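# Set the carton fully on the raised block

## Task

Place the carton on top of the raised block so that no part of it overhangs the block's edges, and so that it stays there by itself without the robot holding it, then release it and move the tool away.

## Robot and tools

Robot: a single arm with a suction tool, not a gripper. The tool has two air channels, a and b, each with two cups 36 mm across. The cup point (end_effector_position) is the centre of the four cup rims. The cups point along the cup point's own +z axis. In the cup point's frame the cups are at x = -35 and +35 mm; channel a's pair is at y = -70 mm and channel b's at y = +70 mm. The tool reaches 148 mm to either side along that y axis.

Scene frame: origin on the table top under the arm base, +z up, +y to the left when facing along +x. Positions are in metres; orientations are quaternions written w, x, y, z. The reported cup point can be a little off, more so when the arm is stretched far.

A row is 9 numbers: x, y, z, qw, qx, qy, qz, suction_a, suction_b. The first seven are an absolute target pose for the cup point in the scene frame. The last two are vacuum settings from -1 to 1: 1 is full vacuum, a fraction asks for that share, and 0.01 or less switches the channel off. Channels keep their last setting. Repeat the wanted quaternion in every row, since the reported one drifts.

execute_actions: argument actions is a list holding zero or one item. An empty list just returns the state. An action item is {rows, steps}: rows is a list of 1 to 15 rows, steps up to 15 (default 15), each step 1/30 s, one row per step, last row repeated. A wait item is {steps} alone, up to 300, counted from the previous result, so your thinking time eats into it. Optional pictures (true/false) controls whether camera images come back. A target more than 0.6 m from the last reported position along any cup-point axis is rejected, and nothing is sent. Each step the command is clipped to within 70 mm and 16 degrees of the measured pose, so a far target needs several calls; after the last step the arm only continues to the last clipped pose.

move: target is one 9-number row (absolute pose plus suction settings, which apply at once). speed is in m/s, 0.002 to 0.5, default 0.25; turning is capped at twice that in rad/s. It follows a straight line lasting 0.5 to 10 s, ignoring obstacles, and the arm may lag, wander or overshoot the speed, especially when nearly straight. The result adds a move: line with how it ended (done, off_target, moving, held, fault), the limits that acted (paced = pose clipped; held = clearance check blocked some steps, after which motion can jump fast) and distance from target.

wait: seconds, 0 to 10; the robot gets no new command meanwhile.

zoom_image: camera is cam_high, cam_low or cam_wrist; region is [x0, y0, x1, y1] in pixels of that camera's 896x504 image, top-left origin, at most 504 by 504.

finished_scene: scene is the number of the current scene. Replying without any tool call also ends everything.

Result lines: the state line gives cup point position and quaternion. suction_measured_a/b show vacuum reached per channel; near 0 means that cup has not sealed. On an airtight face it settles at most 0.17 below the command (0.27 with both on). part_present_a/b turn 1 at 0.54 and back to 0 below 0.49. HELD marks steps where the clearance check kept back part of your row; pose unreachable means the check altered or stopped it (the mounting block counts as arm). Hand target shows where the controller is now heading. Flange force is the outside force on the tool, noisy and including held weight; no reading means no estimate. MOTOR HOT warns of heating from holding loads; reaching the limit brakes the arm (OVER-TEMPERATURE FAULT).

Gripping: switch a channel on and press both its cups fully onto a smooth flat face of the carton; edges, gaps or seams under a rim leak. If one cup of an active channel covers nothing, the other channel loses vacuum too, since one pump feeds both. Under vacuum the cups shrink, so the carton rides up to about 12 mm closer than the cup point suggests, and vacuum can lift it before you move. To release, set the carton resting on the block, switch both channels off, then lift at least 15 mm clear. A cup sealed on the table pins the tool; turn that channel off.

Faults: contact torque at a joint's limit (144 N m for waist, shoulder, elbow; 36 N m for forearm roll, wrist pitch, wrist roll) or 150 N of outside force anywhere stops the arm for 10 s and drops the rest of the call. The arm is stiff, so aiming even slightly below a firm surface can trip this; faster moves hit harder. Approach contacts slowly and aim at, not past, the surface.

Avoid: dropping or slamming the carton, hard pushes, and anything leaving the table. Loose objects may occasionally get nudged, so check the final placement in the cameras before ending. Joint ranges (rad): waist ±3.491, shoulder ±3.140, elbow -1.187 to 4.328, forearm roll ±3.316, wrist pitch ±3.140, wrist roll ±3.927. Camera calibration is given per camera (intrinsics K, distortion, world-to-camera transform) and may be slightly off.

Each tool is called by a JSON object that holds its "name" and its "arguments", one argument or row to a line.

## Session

{"name": "execute_actions", "arguments": {
  "actions": []
}}

Scene clock: 0.00 s of 5300.00 s.
end_effector_position=(+0.4985, -0.0095, +0.3531) suction_measured_a=0.00 part_present_a=0 suction_measured_b=0.00 part_present_b=0 end_effector_quat_wxyz=(+0.007, +0.715, +0.699, -0.002)
Joint positions: [ 0.263  0.128  0.194  0.003 -1.634 -1.833]
Joint velocities: [-0.    -0.001  0.001  0.    -0.     0.   ]
Flange force (N, the push that the arm receives, along the end effector's own x y z axes): no reading
Hand target: +0.499, -0.009, +0.353; +0.007, +0.715, +0.699, -0.002
camera_calibration (this result's frames):
cam_wrist: T_world_to_cam=[[-0.999729, 0.00149305, -0.0232242, 0.511386], [-0.0122043, 0.816072, 0.577821, -0.139452], [0.0198153, 0.577948, -0.815833, 0.41796], [0, 0, 0, 1]] pos_world=[0.501264, -0.12852, 0.433441]

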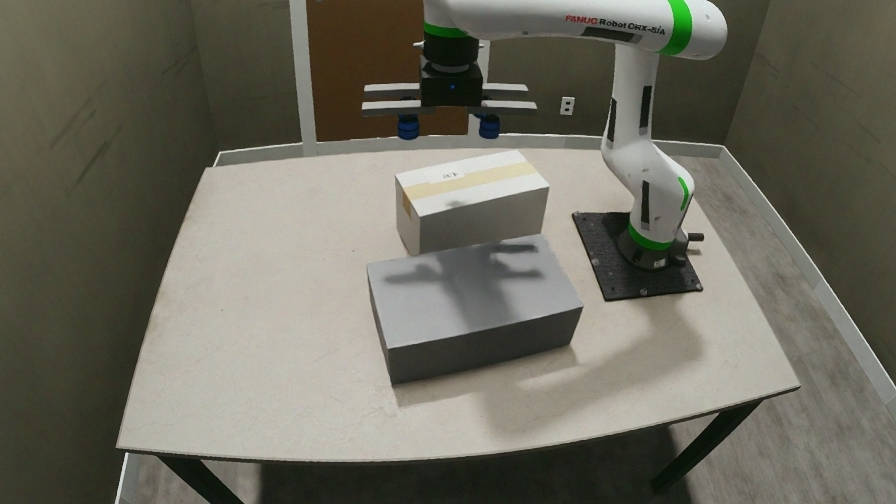

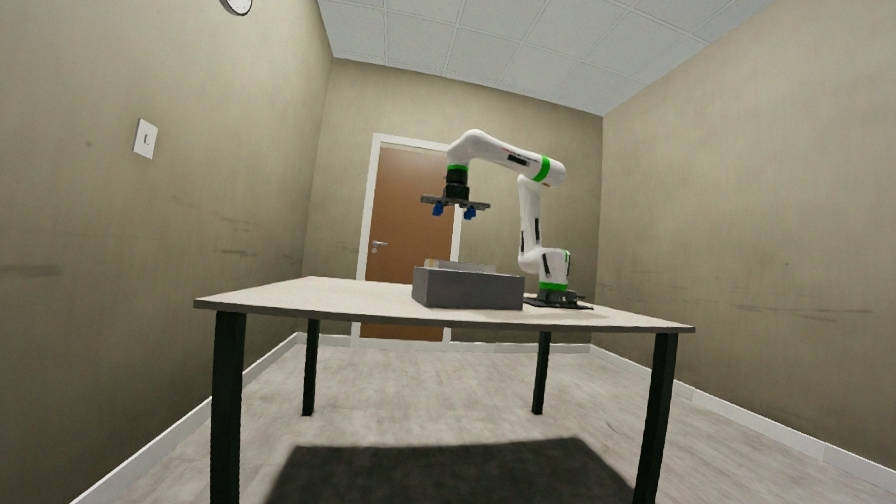

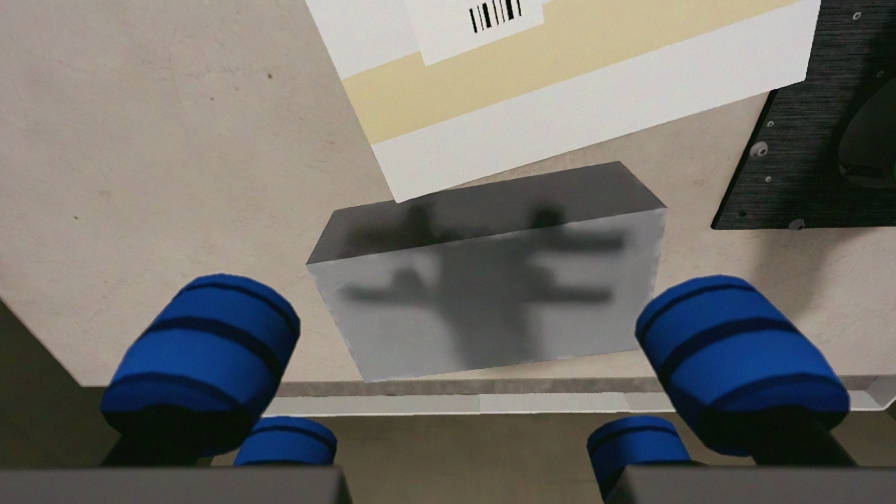

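{"name": "move", "arguments": {
  "target": [0.435,-0.103,0.25,0,0.584,0.812,0,0,0],
  "speed": 0.3
}}

Scene clock: 5.03 s of 5300.00 s.
end_effector_position=(+0.4355, -0.1029, +0.2499) suction_measured_a=0.00 part_present_a=0 suction_measured_b=0.00 part_present_b=0 end_effector_quat_wxyz=(-0.000, +0.584, +0.812, -0.000)
Joint positions: [ 0.075  0.02  -0.161 -0.01  -1.393 -1.295]
Joint velocities: [ 0.001  0.001 -0.    -0.     0.    -0.   ]
Flange force (N, the push that the arm receives, along the end effector's own x y z axes): [0.5 -8.4 2.4]
Hand target: +0.435, -0.103, +0.250; -0.000, +0.584, +0.812, -0.000
Off the commanded pose: 0.000 m, 0 deg.
After step 90, 1.00 s passed at rest.
move: done
camera_calibration (this result's frames):
cam_wrist: T_world_to_cam=[[-0.940598, -0.339102, -0.0168688, 0.383701], [-0.283598, 0.757384, 0.588168, 0.105188], [-0.186673, 0.558014, -0.808563, 0.475017], [0, 0, 0, 1]] pos_world=[0.479412, -0.21462, 0.328685]

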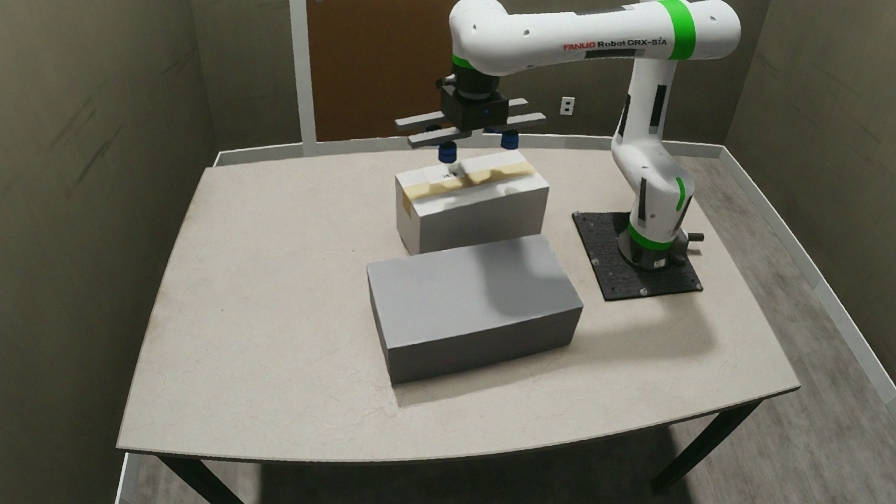

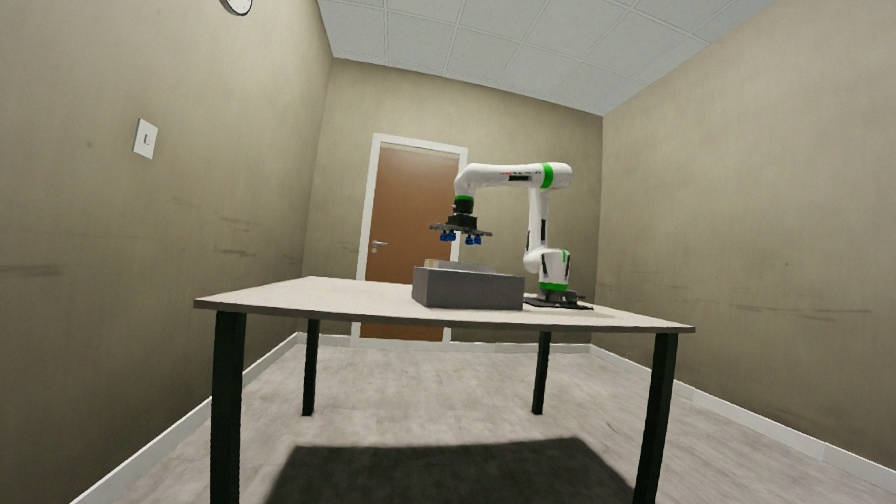

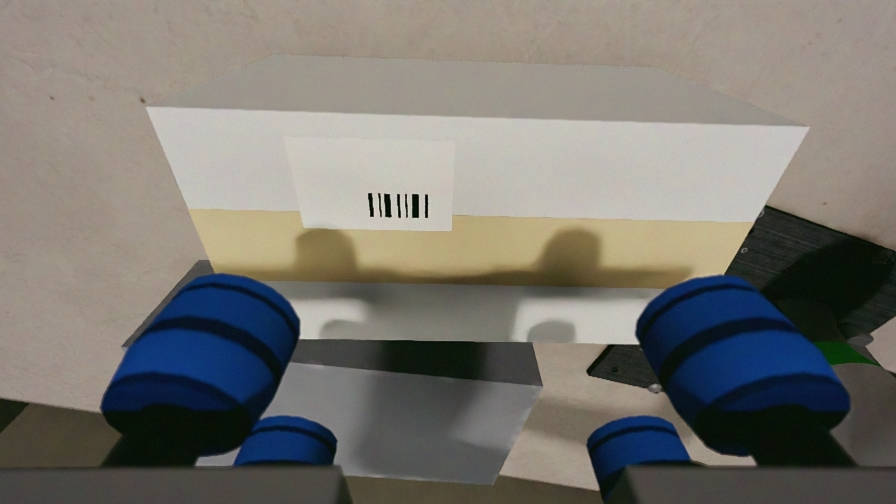

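{"name": "move", "arguments": {
  "target": [0.428,-0.095,0.168,0,0.586,0.810,0,0,0],
  "speed": 0.2
}}

{"name": "move", "arguments": {
  "target": [0.428,-0.095,0.150,0,0.586,0.810,0,1,1],
  "speed": 0.03
}}

Scene clock: 7.80 s of 5300.00 s.
end_effector_position=(+0.4285, -0.0949, +0.1679) suction_measured_a=0.00 part_present_a=0 suction_measured_b=0.00 part_present_b=0 end_effector_quat_wxyz=(-0.000, +0.586, +0.810, +0.000)
Joint positions: [ 0.096  0.054 -0.323 -0.012 -1.195 -1.319]
Joint velocities: [-0.     0.001 -0.001  0.001 -0.     0.   ]
Flange force (N, the push that the arm receives, along the end effector's own x y z axes): [-1.1 -4.4 0.3]
Hand target: +0.428, -0.095, +0.168; -0.000, +0.586, +0.810, +0.000
Off the commanded pose: 0.001 m, 0 deg.
move: done
camera_calibration (this result's frames):
cam_wrist: T_world_to_cam=[[-0.942554, -0.333586, -0.0176617, 0.379971], [-0.279495, 0.758556, 0.588622, 0.14365], [-0.182959, 0.559744, -0.808216, 0.401522], [0, 0, 0, 1]] pos_world=[0.471755, -0.206963, 0.246672]

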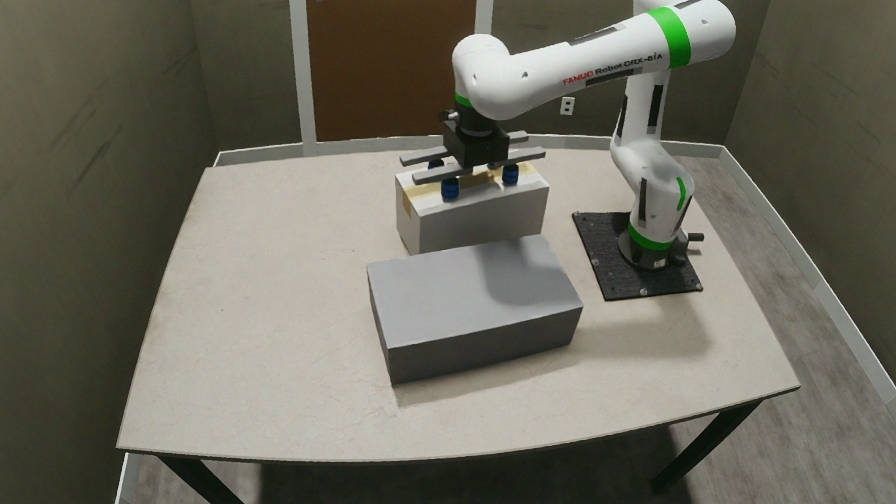

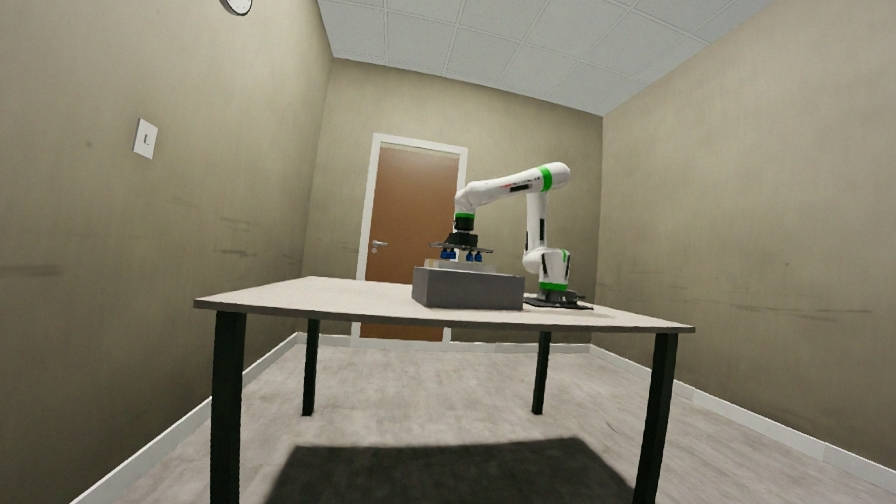

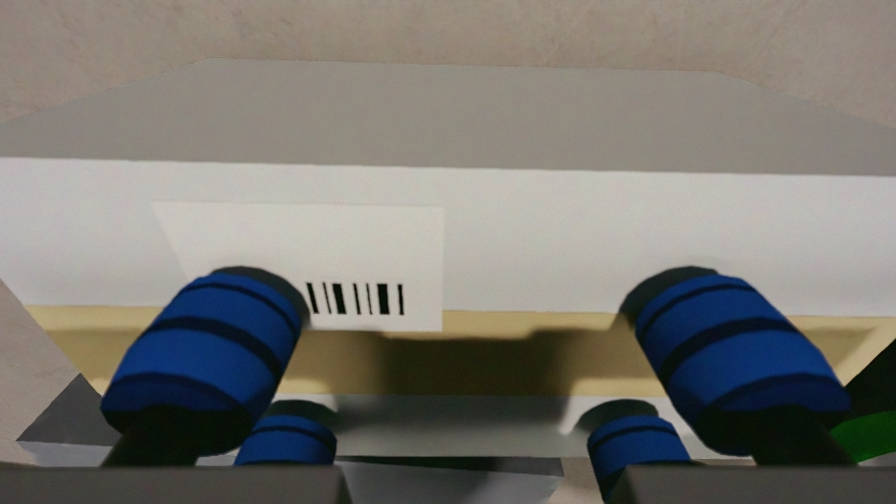

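Scene clock: 8.63 s of 5300.00 s.
end_effector_position=(+0.4281, -0.0950, +0.1500) suction_measured_a=0.45 part_present_a=0 suction_measured_b=0.45 part_present_b=0 end_effector_quat_wxyz=(-0.000, +0.586, +0.810, -0.000)
Joint positions: [ 0.096  0.071 -0.35  -0.012 -1.151 -1.32 ]
Joint velocities: [ 0.001  0.001 -0.001  0.     0.    -0.001]
Flange force (N, the push that the arm receives, along the end effector's own x y z axes): [-1.3 -7.8 17.8]
Hand target: +0.428, -0.095, +0.150; -0.000, +0.586, +0.810, +0.000
Off the commanded pose: 0.000 m, 0 deg.
move: done
camera_calibration (this result's frames):
cam_wrist: T_world_to_cam=[[-0.942712, -0.333157, -0.0173496, 0.379272], [-0.279008, 0.758846, 0.588479, 0.154008], [-0.18289, 0.559606, -0.808327, 0.386945], [0, 0, 0, 1]] pos_world=[0.471282, -0.207048, 0.228727]

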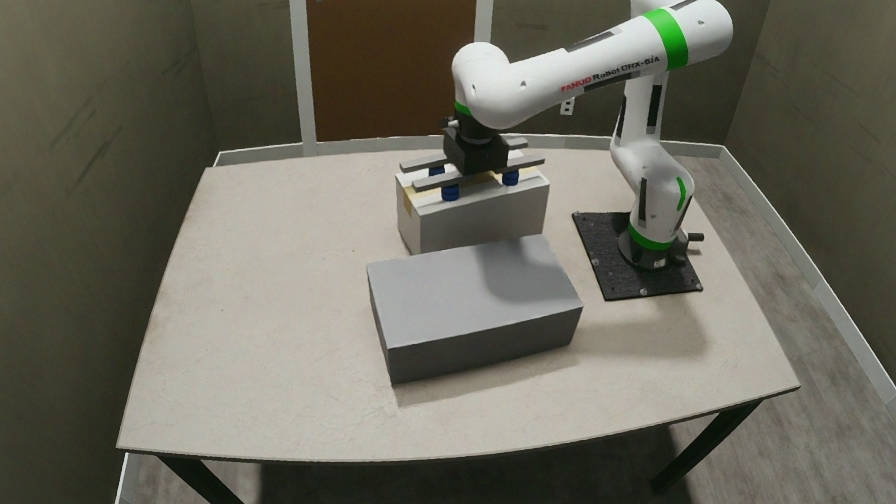

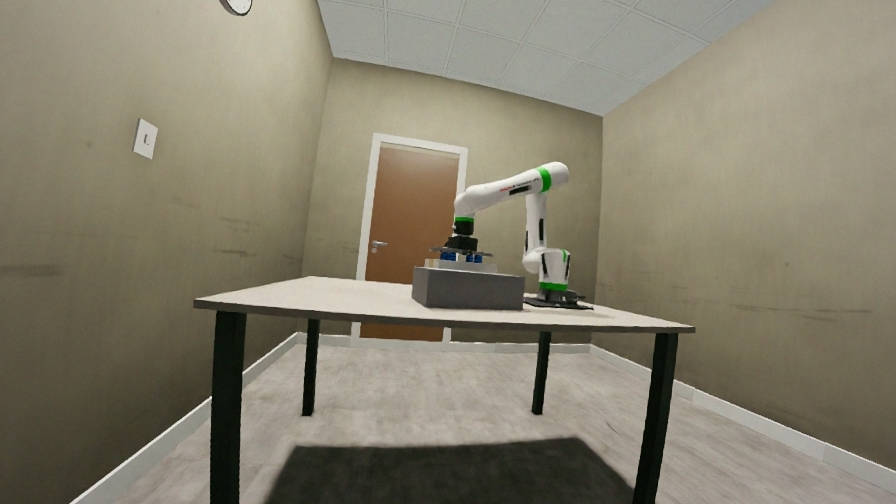

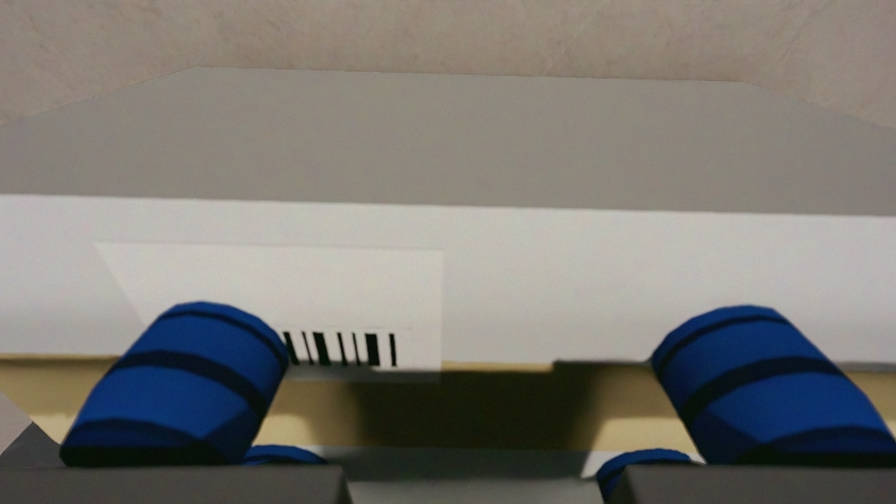

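θ for block ≈101.3°.

{"name": "move", "arguments": {
  "target": [0.428,-0.095,0.30,0,0.586,0.810,0,1,1],
  "speed": 0.2
}}

{"name": "move", "arguments": {
  "target": [0.463,0.175,0.29,0,0.634,0.773,0,1,1],
  "speed": 0.3
}}

Scene clock: 11.17 s of 5300.00 s.
end_effector_position=(+0.4271, -0.0952, +0.3001) suction_measured_a=0.89 part_present_a=1 suction_measured_b=0.89 part_present_b=1 end_effector_quat_wxyz=(+0.000, +0.587, +0.810, -0.000)
Joint positions: [ 0.092 -0.02  -0.083 -0.01  -1.51  -1.322]
Joint velocities: [ 0.001 -0.     0.002 -0.002  0.     0.   ]
Flange force (N, the push that the arm receives, along the end effector's own x y z axes): [-1.3 -5.1 19.6]
Hand target: +0.427, -0.095, +0.300; +0.000, +0.587, +0.810, -0.000
Off the commanded pose: 0.001 m, 0 deg.
move: done
camera_calibration (this result's frames):
cam_wrist: T_world_to_cam=[[-0.943183, -0.331826, -0.0172472, 0.381212], [-0.277974, 0.75955, 0.58806, 0.0652965], [-0.182033, 0.559442, -0.808633, 0.507962], [0, 0, 0, 1]] pos_world=[0.47017, -0.207275, 0.378932]

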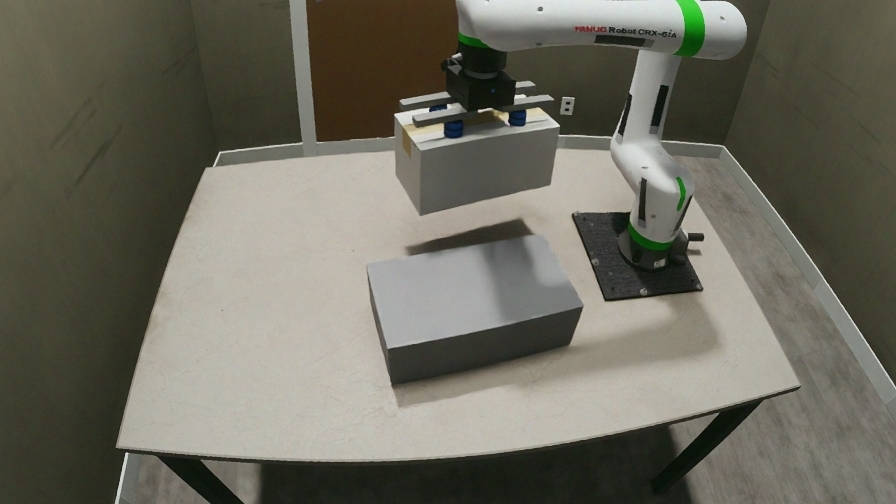

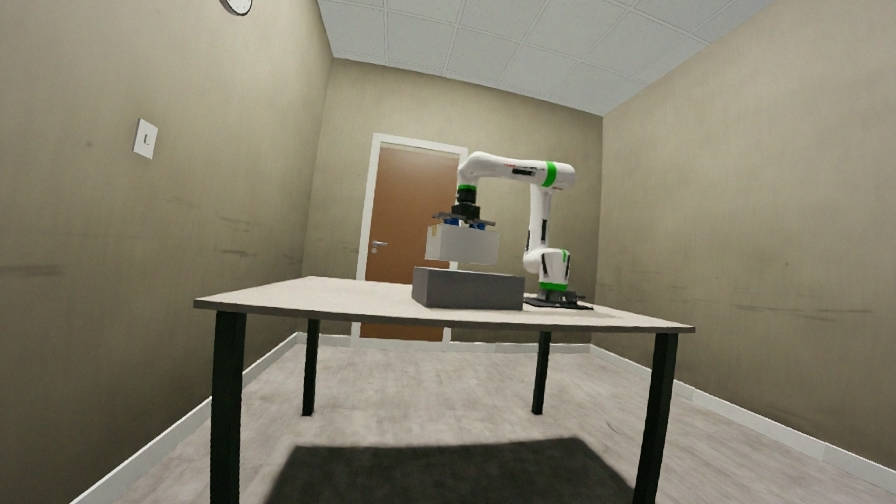

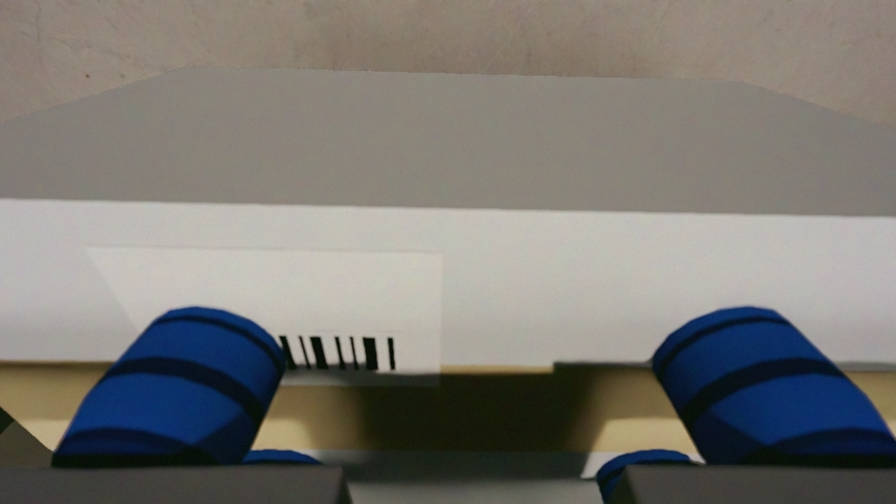

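Scene clock: 12.50 s of 5300.00 s.
end_effector_position=(+0.4635, +0.1750, +0.2902) suction_measured_a=0.89 part_present_a=1 suction_measured_b=0.89 part_present_b=1 end_effector_quat_wxyz=(+0.000, +0.634, +0.773, +0.001)
Joint positions: [ 0.638  0.118  0.045 -0.011 -1.492 -1.987]
Joint velocities: [ 0.001  0.     0.003 -0.     0.    -0.001]
Flange force (N, the push that the arm receives, along the end effector's own x y z axes): [-4.2 -8.2 21.1]
Hand target: +0.464, +0.175, +0.290; -0.000, +0.634, +0.773, +0.001
Off the commanded pose: 0.001 m, 0 deg.
move: done
camera_calibration (this result's frames):
cam_wrist: T_world_to_cam=[[-0.976079, -0.216572, -0.0191387, 0.500676], [-0.185985, 0.786142, 0.589399, -0.171624], [-0.112601, 0.578859, -0.807616, 0.319585], [0, 0, 0, 1]] pos_world=[0.492765, 0.0583584, 0.368839]

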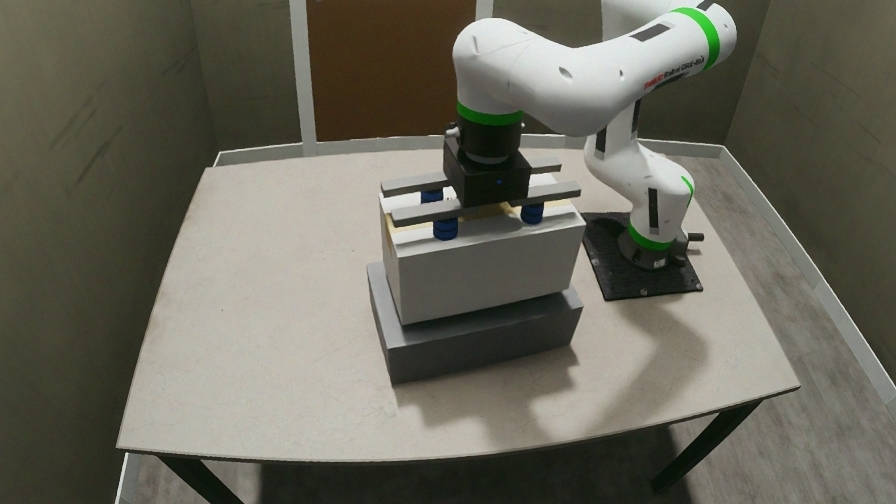

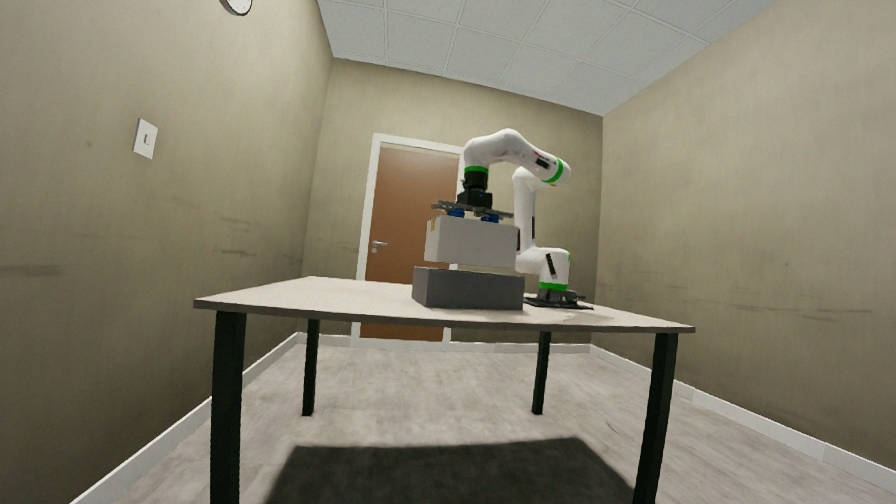

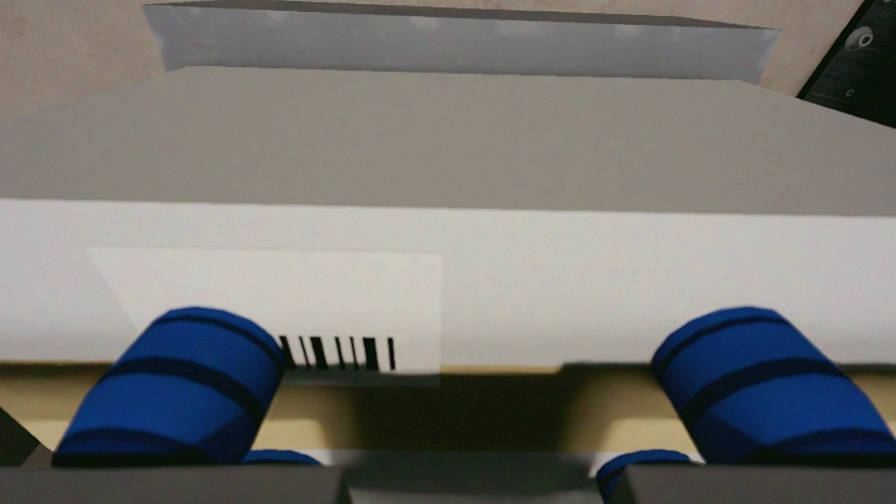

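{"name": "move", "arguments": {
  "target": [0.464,0.174,0.270,0,0.639,0.769,0,1,1],
  "speed": 0.04
}}

{"name": "zoom_image", "arguments": {
  "camera": "cam_low",
  "region": [400, 240, 540, 320]
}}

Scene clock: 15.20 s of 5300.00 s.
end_effector_position=(+0.4641, +0.1741, +0.2700) suction_measured_a=0.89 part_present_a=1 suction_measured_b=0.89 part_present_b=1 end_effector_quat_wxyz=(+0.000, +0.639, +0.769, -0.000)
Joint positions: [ 0.637  0.125  0.005 -0.01  -1.447 -1.998]
Joint velocities: [ 0.    -0.    -0.001 -0.     0.001  0.001]
Flange force (N, the push that the arm receives, along the end effector's own x y z axes): [-6.1 -7.1 21.0]
Hand target: +0.464, +0.174, +0.270; -0.000, +0.639, +0.769, -0.000
Off the commanded pose: 0.000 m, 0 deg.
move: done
camera_calibration (this result's frames):
cam_wrist: T_world_to_cam=[[-0.978775, -0.204193, -0.0174632, 0.49929], [-0.175179, 0.78938, 0.588381, -0.164221], [-0.106358, 0.578951, -0.808395, 0.301152], [0, 0, 0, 1]] pos_world=[0.491954, 0.0572317, 0.348794]

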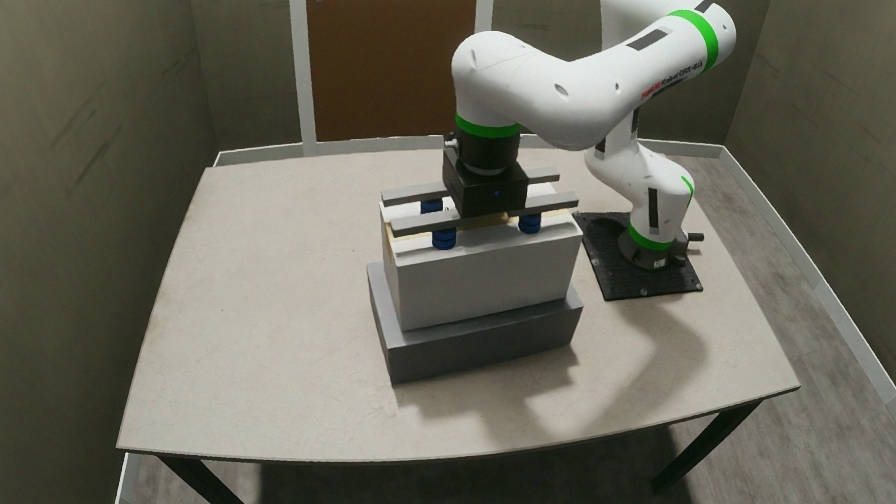

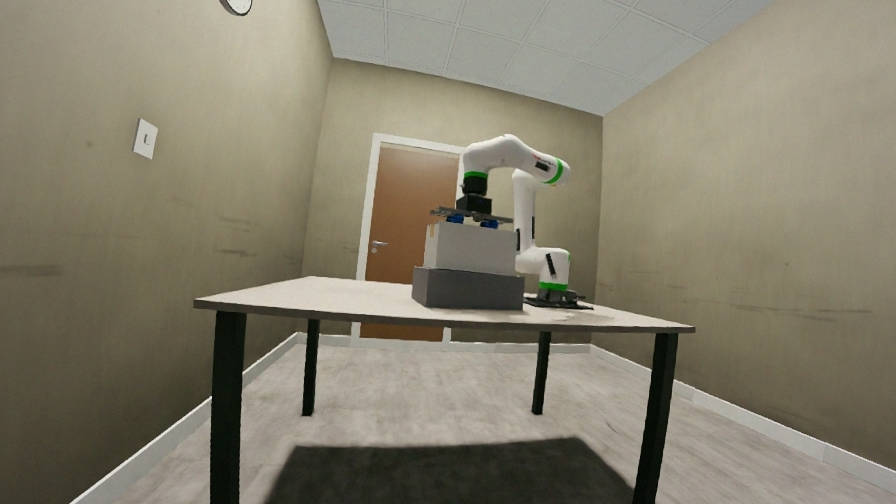

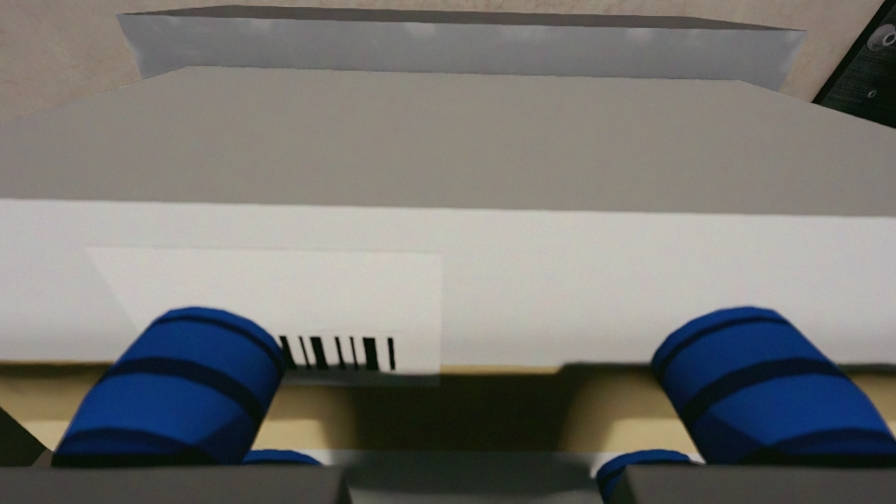

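Region (400, 240, 540, 320) of cam_low's 896x504 image, scaled by 3.600, with more detail than that image has; it fills the top 288 rows of this view, and the rest is white.

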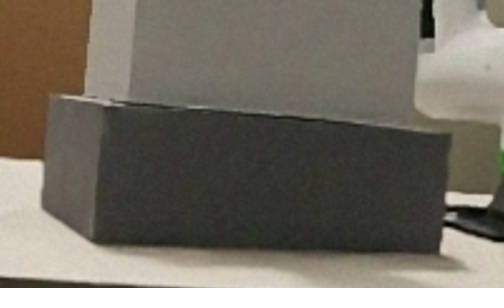

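{"name": "execute_actions", "arguments": {
  "actions": [
    {"rows":[[0.464,0.174,0.269,0,0.639,0.769,0,1,1],[0.464,0.174,0.268,0,0.639,0.769,0,1,1],[0.464,0.174,0.267,0,0.639,0.769,0,1,1]],"steps":10}
  ],
  "pictures": false
}}

Scene clock: 16.83 s of 5300.00 s.
end_effector_position=(+0.4640, +0.1740, +0.2670) suction_measured_a=0.89 part_present_a=1 suction_measured_b=0.89 part_present_b=1 end_effector_quat_wxyz=(+0.000, +0.639, +0.769, +0.000)
Joint positions: [ 0.637  0.125 -0.001 -0.01  -1.441 -1.998]
Joint velocities: [-0.001  0.001  0.001 -0.     0.002  0.   ]
Flange force (N, the push that the arm receives, along the end effector's own x y z axes): [-5.6 -5.3 20.0]
Hand target: +0.464, +0.174, +0.267; -0.000, +0.639, +0.769, +0.000
Off the commanded pose: 0.000 m, 0 deg.
Steps of this call (steps 1 to 39: nothing new was sent; steps 40 to 49: all 10 steps of this action). Readings (end_effector_position | what the end effector reports):
40: (+0.4641, +0.1741, +0.2700) | suction_measured_a=0.89 part_present_a=1 suction_measured_b=0.89 part_present_b=1
41: (+0.4641, +0.1740, +0.2695) | suction_measured_a=0.89 part_present_a=1 suction_measured_b=0.89 part_present_b=1
43: (+0.4640, +0.1740, +0.2678) | suction_measured_a=0.89 part_present_a=1 suction_measured_b=0.89 part_present_b=1
47: (+0.4640, +0.1740, +0.2670) | suction_measured_a=0.89 part_present_a=1 suction_measured_b=0.89 part_present_b=1
49: the state above

{"name": "execute_actions", "arguments": {
  "actions": [
    {"rows":[[0.464,0.174,0.266,0,0.639,0.769,0,1,1],[0.464,0.174,0.2648,0,0.639,0.769,0,1,1]],"steps":10}
  ],
  "pictures": false
}}

Scene clock: 18.40 s of 5300.00 s.
end_effector_position=(+0.4641, +0.1741, +0.2650) suction_measured_a=0.89 part_present_a=1 suction_measured_b=0.89 part_present_b=1 end_effector_quat_wxyz=(+0.000, +0.639, +0.769, +0.000)
Joint positions: [ 0.637  0.126 -0.005 -0.01  -1.435 -1.998]
Joint velocities: [ 0.001  0.001 -0.002  0.    -0.001  0.001]
Flange force (N, the push that the arm receives, along the end effector's own x y z axes): [-1.5 -16.6 -49.5]
Hand target: +0.464, +0.174, +0.265; -0.000, +0.639, +0.769, +0.000
Off the commanded pose: 0.000 m, 0 deg.
Steps of this call (steps 1 to 37: nothing new was sent; steps 38 to 47: all 10 steps of this action). Readings (end_effector_position | what the end effector reports):
38: (+0.4640, +0.1740, +0.2670) | suction_measured_a=0.89 part_present_a=1 suction_measured_b=0.89 part_present_b=1
39: (+0.4640, +0.1740, +0.2665) | suction_measured_a=0.89 part_present_a=1 suction_measured_b=0.89 part_present_b=1
41: (+0.4642, +0.1741, +0.2655) | suction_measured_a=0.89 part_present_a=1 suction_measured_b=0.89 part_present_b=1
45: (+0.4641, +0.1741, +0.2651) | suction_measured_a=0.89 part_present_a=1 suction_measured_b=0.89 part_present_b=1
47: the state above

{"name": "execute_actions", "arguments": {
  "actions": [
    {"rows":[[0.464,0.174,0.266,0,0.639,0.769,0,0,0]],"steps":6}
  ],
  "pictures": false
}}

{"name": "move", "arguments": {
  "target": [0.464,0.174,0.40,0,0.639,0.769,0,0,0]
}}

Scene clock: 20.93 s of 5300.00 s.
end_effector_position=(+0.4638, +0.1739, +0.2657) suction_measured_a=0.00 part_present_a=0 suction_measured_b=0.00 part_present_b=0 end_effector_quat_wxyz=(-0.000, +0.639, +0.769, -0.000)
Joint positions: [ 0.637  0.126 -0.004 -0.01  -1.439 -1.998]
Joint velocities: [-0.    -0.001  0.004  0.     0.001  0.001]
Flange force (N, the push that the arm receives, along the end effector's own x y z axes): [-1.5 6.6 -62.7]
Hand target: +0.464, +0.174, +0.266; +0.000, +0.639, +0.769, -0.000
Off the commanded pose: 0.000 m, 0 deg.
Steps of this call (steps 1 to 70: nothing new was sent; steps 71 to 76: all 6 steps of this action). Readings (end_effector_position | what the end effector reports):
71: (+0.4640, +0.1740, +0.2648) | suction_measured_a=0.76 part_present_a=1 suction_measured_b=0.76 part_present_b=1
72: (+0.4638, +0.1739, +0.2650) | suction_measured_a=0.44 part_present_a=0 suction_measured_b=0.44 part_present_b=0
74: (+0.4638, +0.1739, +0.2655) | suction_measured_a=0.03 part_present_a=0 suction_measured_b=0.03 part_present_b=0
76: the state above

Scene clock: 22.13 s of 5300.00 s.
end_effector_position=(+0.4633, +0.1735, +0.4000) suction_measured_a=0.00 part_present_a=0 suction_measured_b=0.00 part_present_b=0 end_effector_quat_wxyz=(+0.000, +0.640, +0.769, -0.000)
Joint positions: [ 0.634  0.132  0.316 -0.01  -1.752 -2.   ]
Joint velocities: [ 0.    -0.     0.001 -0.001 -0.     0.001]
Flange force (N, the push that the arm receives, along the end effector's own x y z axes): [-3.8 -4.3 2.5]
Hand target: +0.463, +0.174, +0.400; -0.000, +0.639, +0.769, +0.000
Off the commanded pose: 0.001 m, 0 deg.
move: done
camera_calibration (this result's frames):
cam_wrist: T_world_to_cam=[[-0.97903, -0.202971, -0.0174006, 0.500591], [-0.174163, 0.789639, 0.588335, -0.240894], [-0.105675, 0.579028, -0.80843, 0.406121], [0, 0, 0, 1]] pos_world=[0.491055, 0.0566692, 0.478758]

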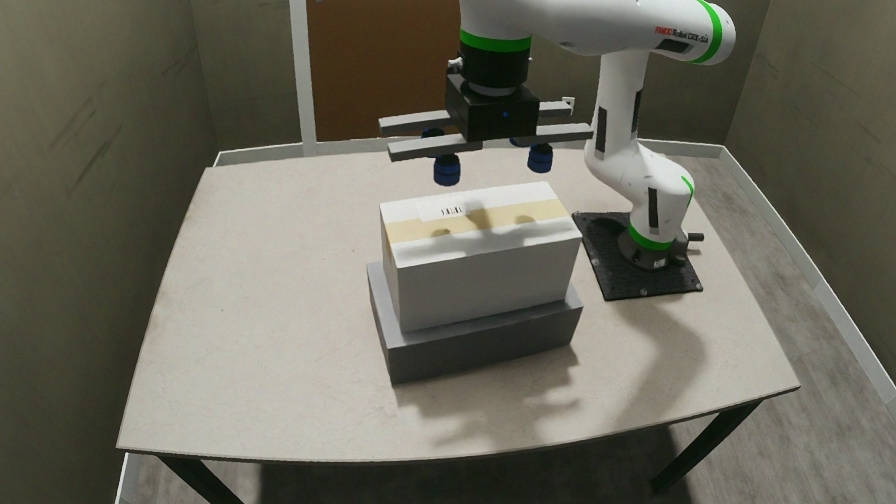

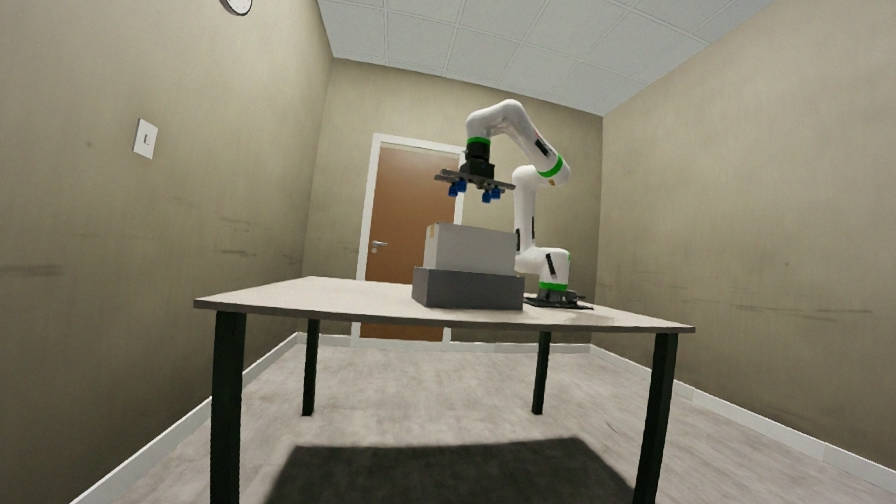

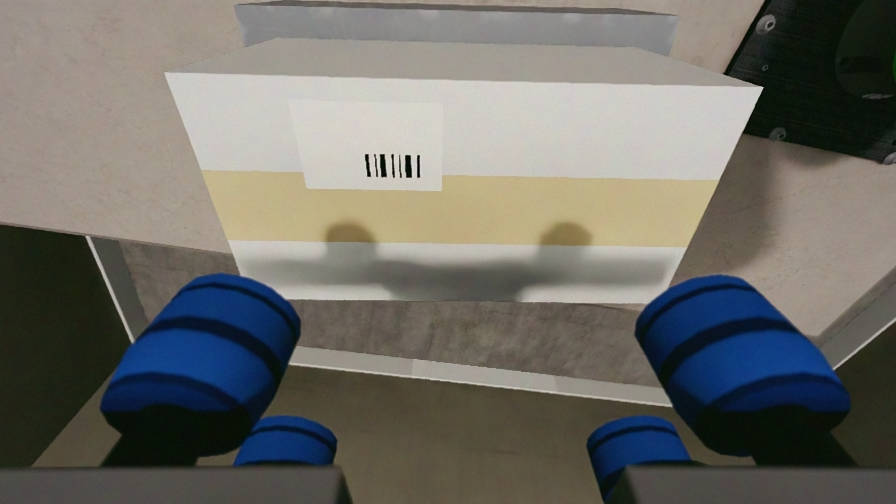

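{"name": "finished_scene", "arguments": {
  "scene": 2
}}

The scene is finished: the task was done.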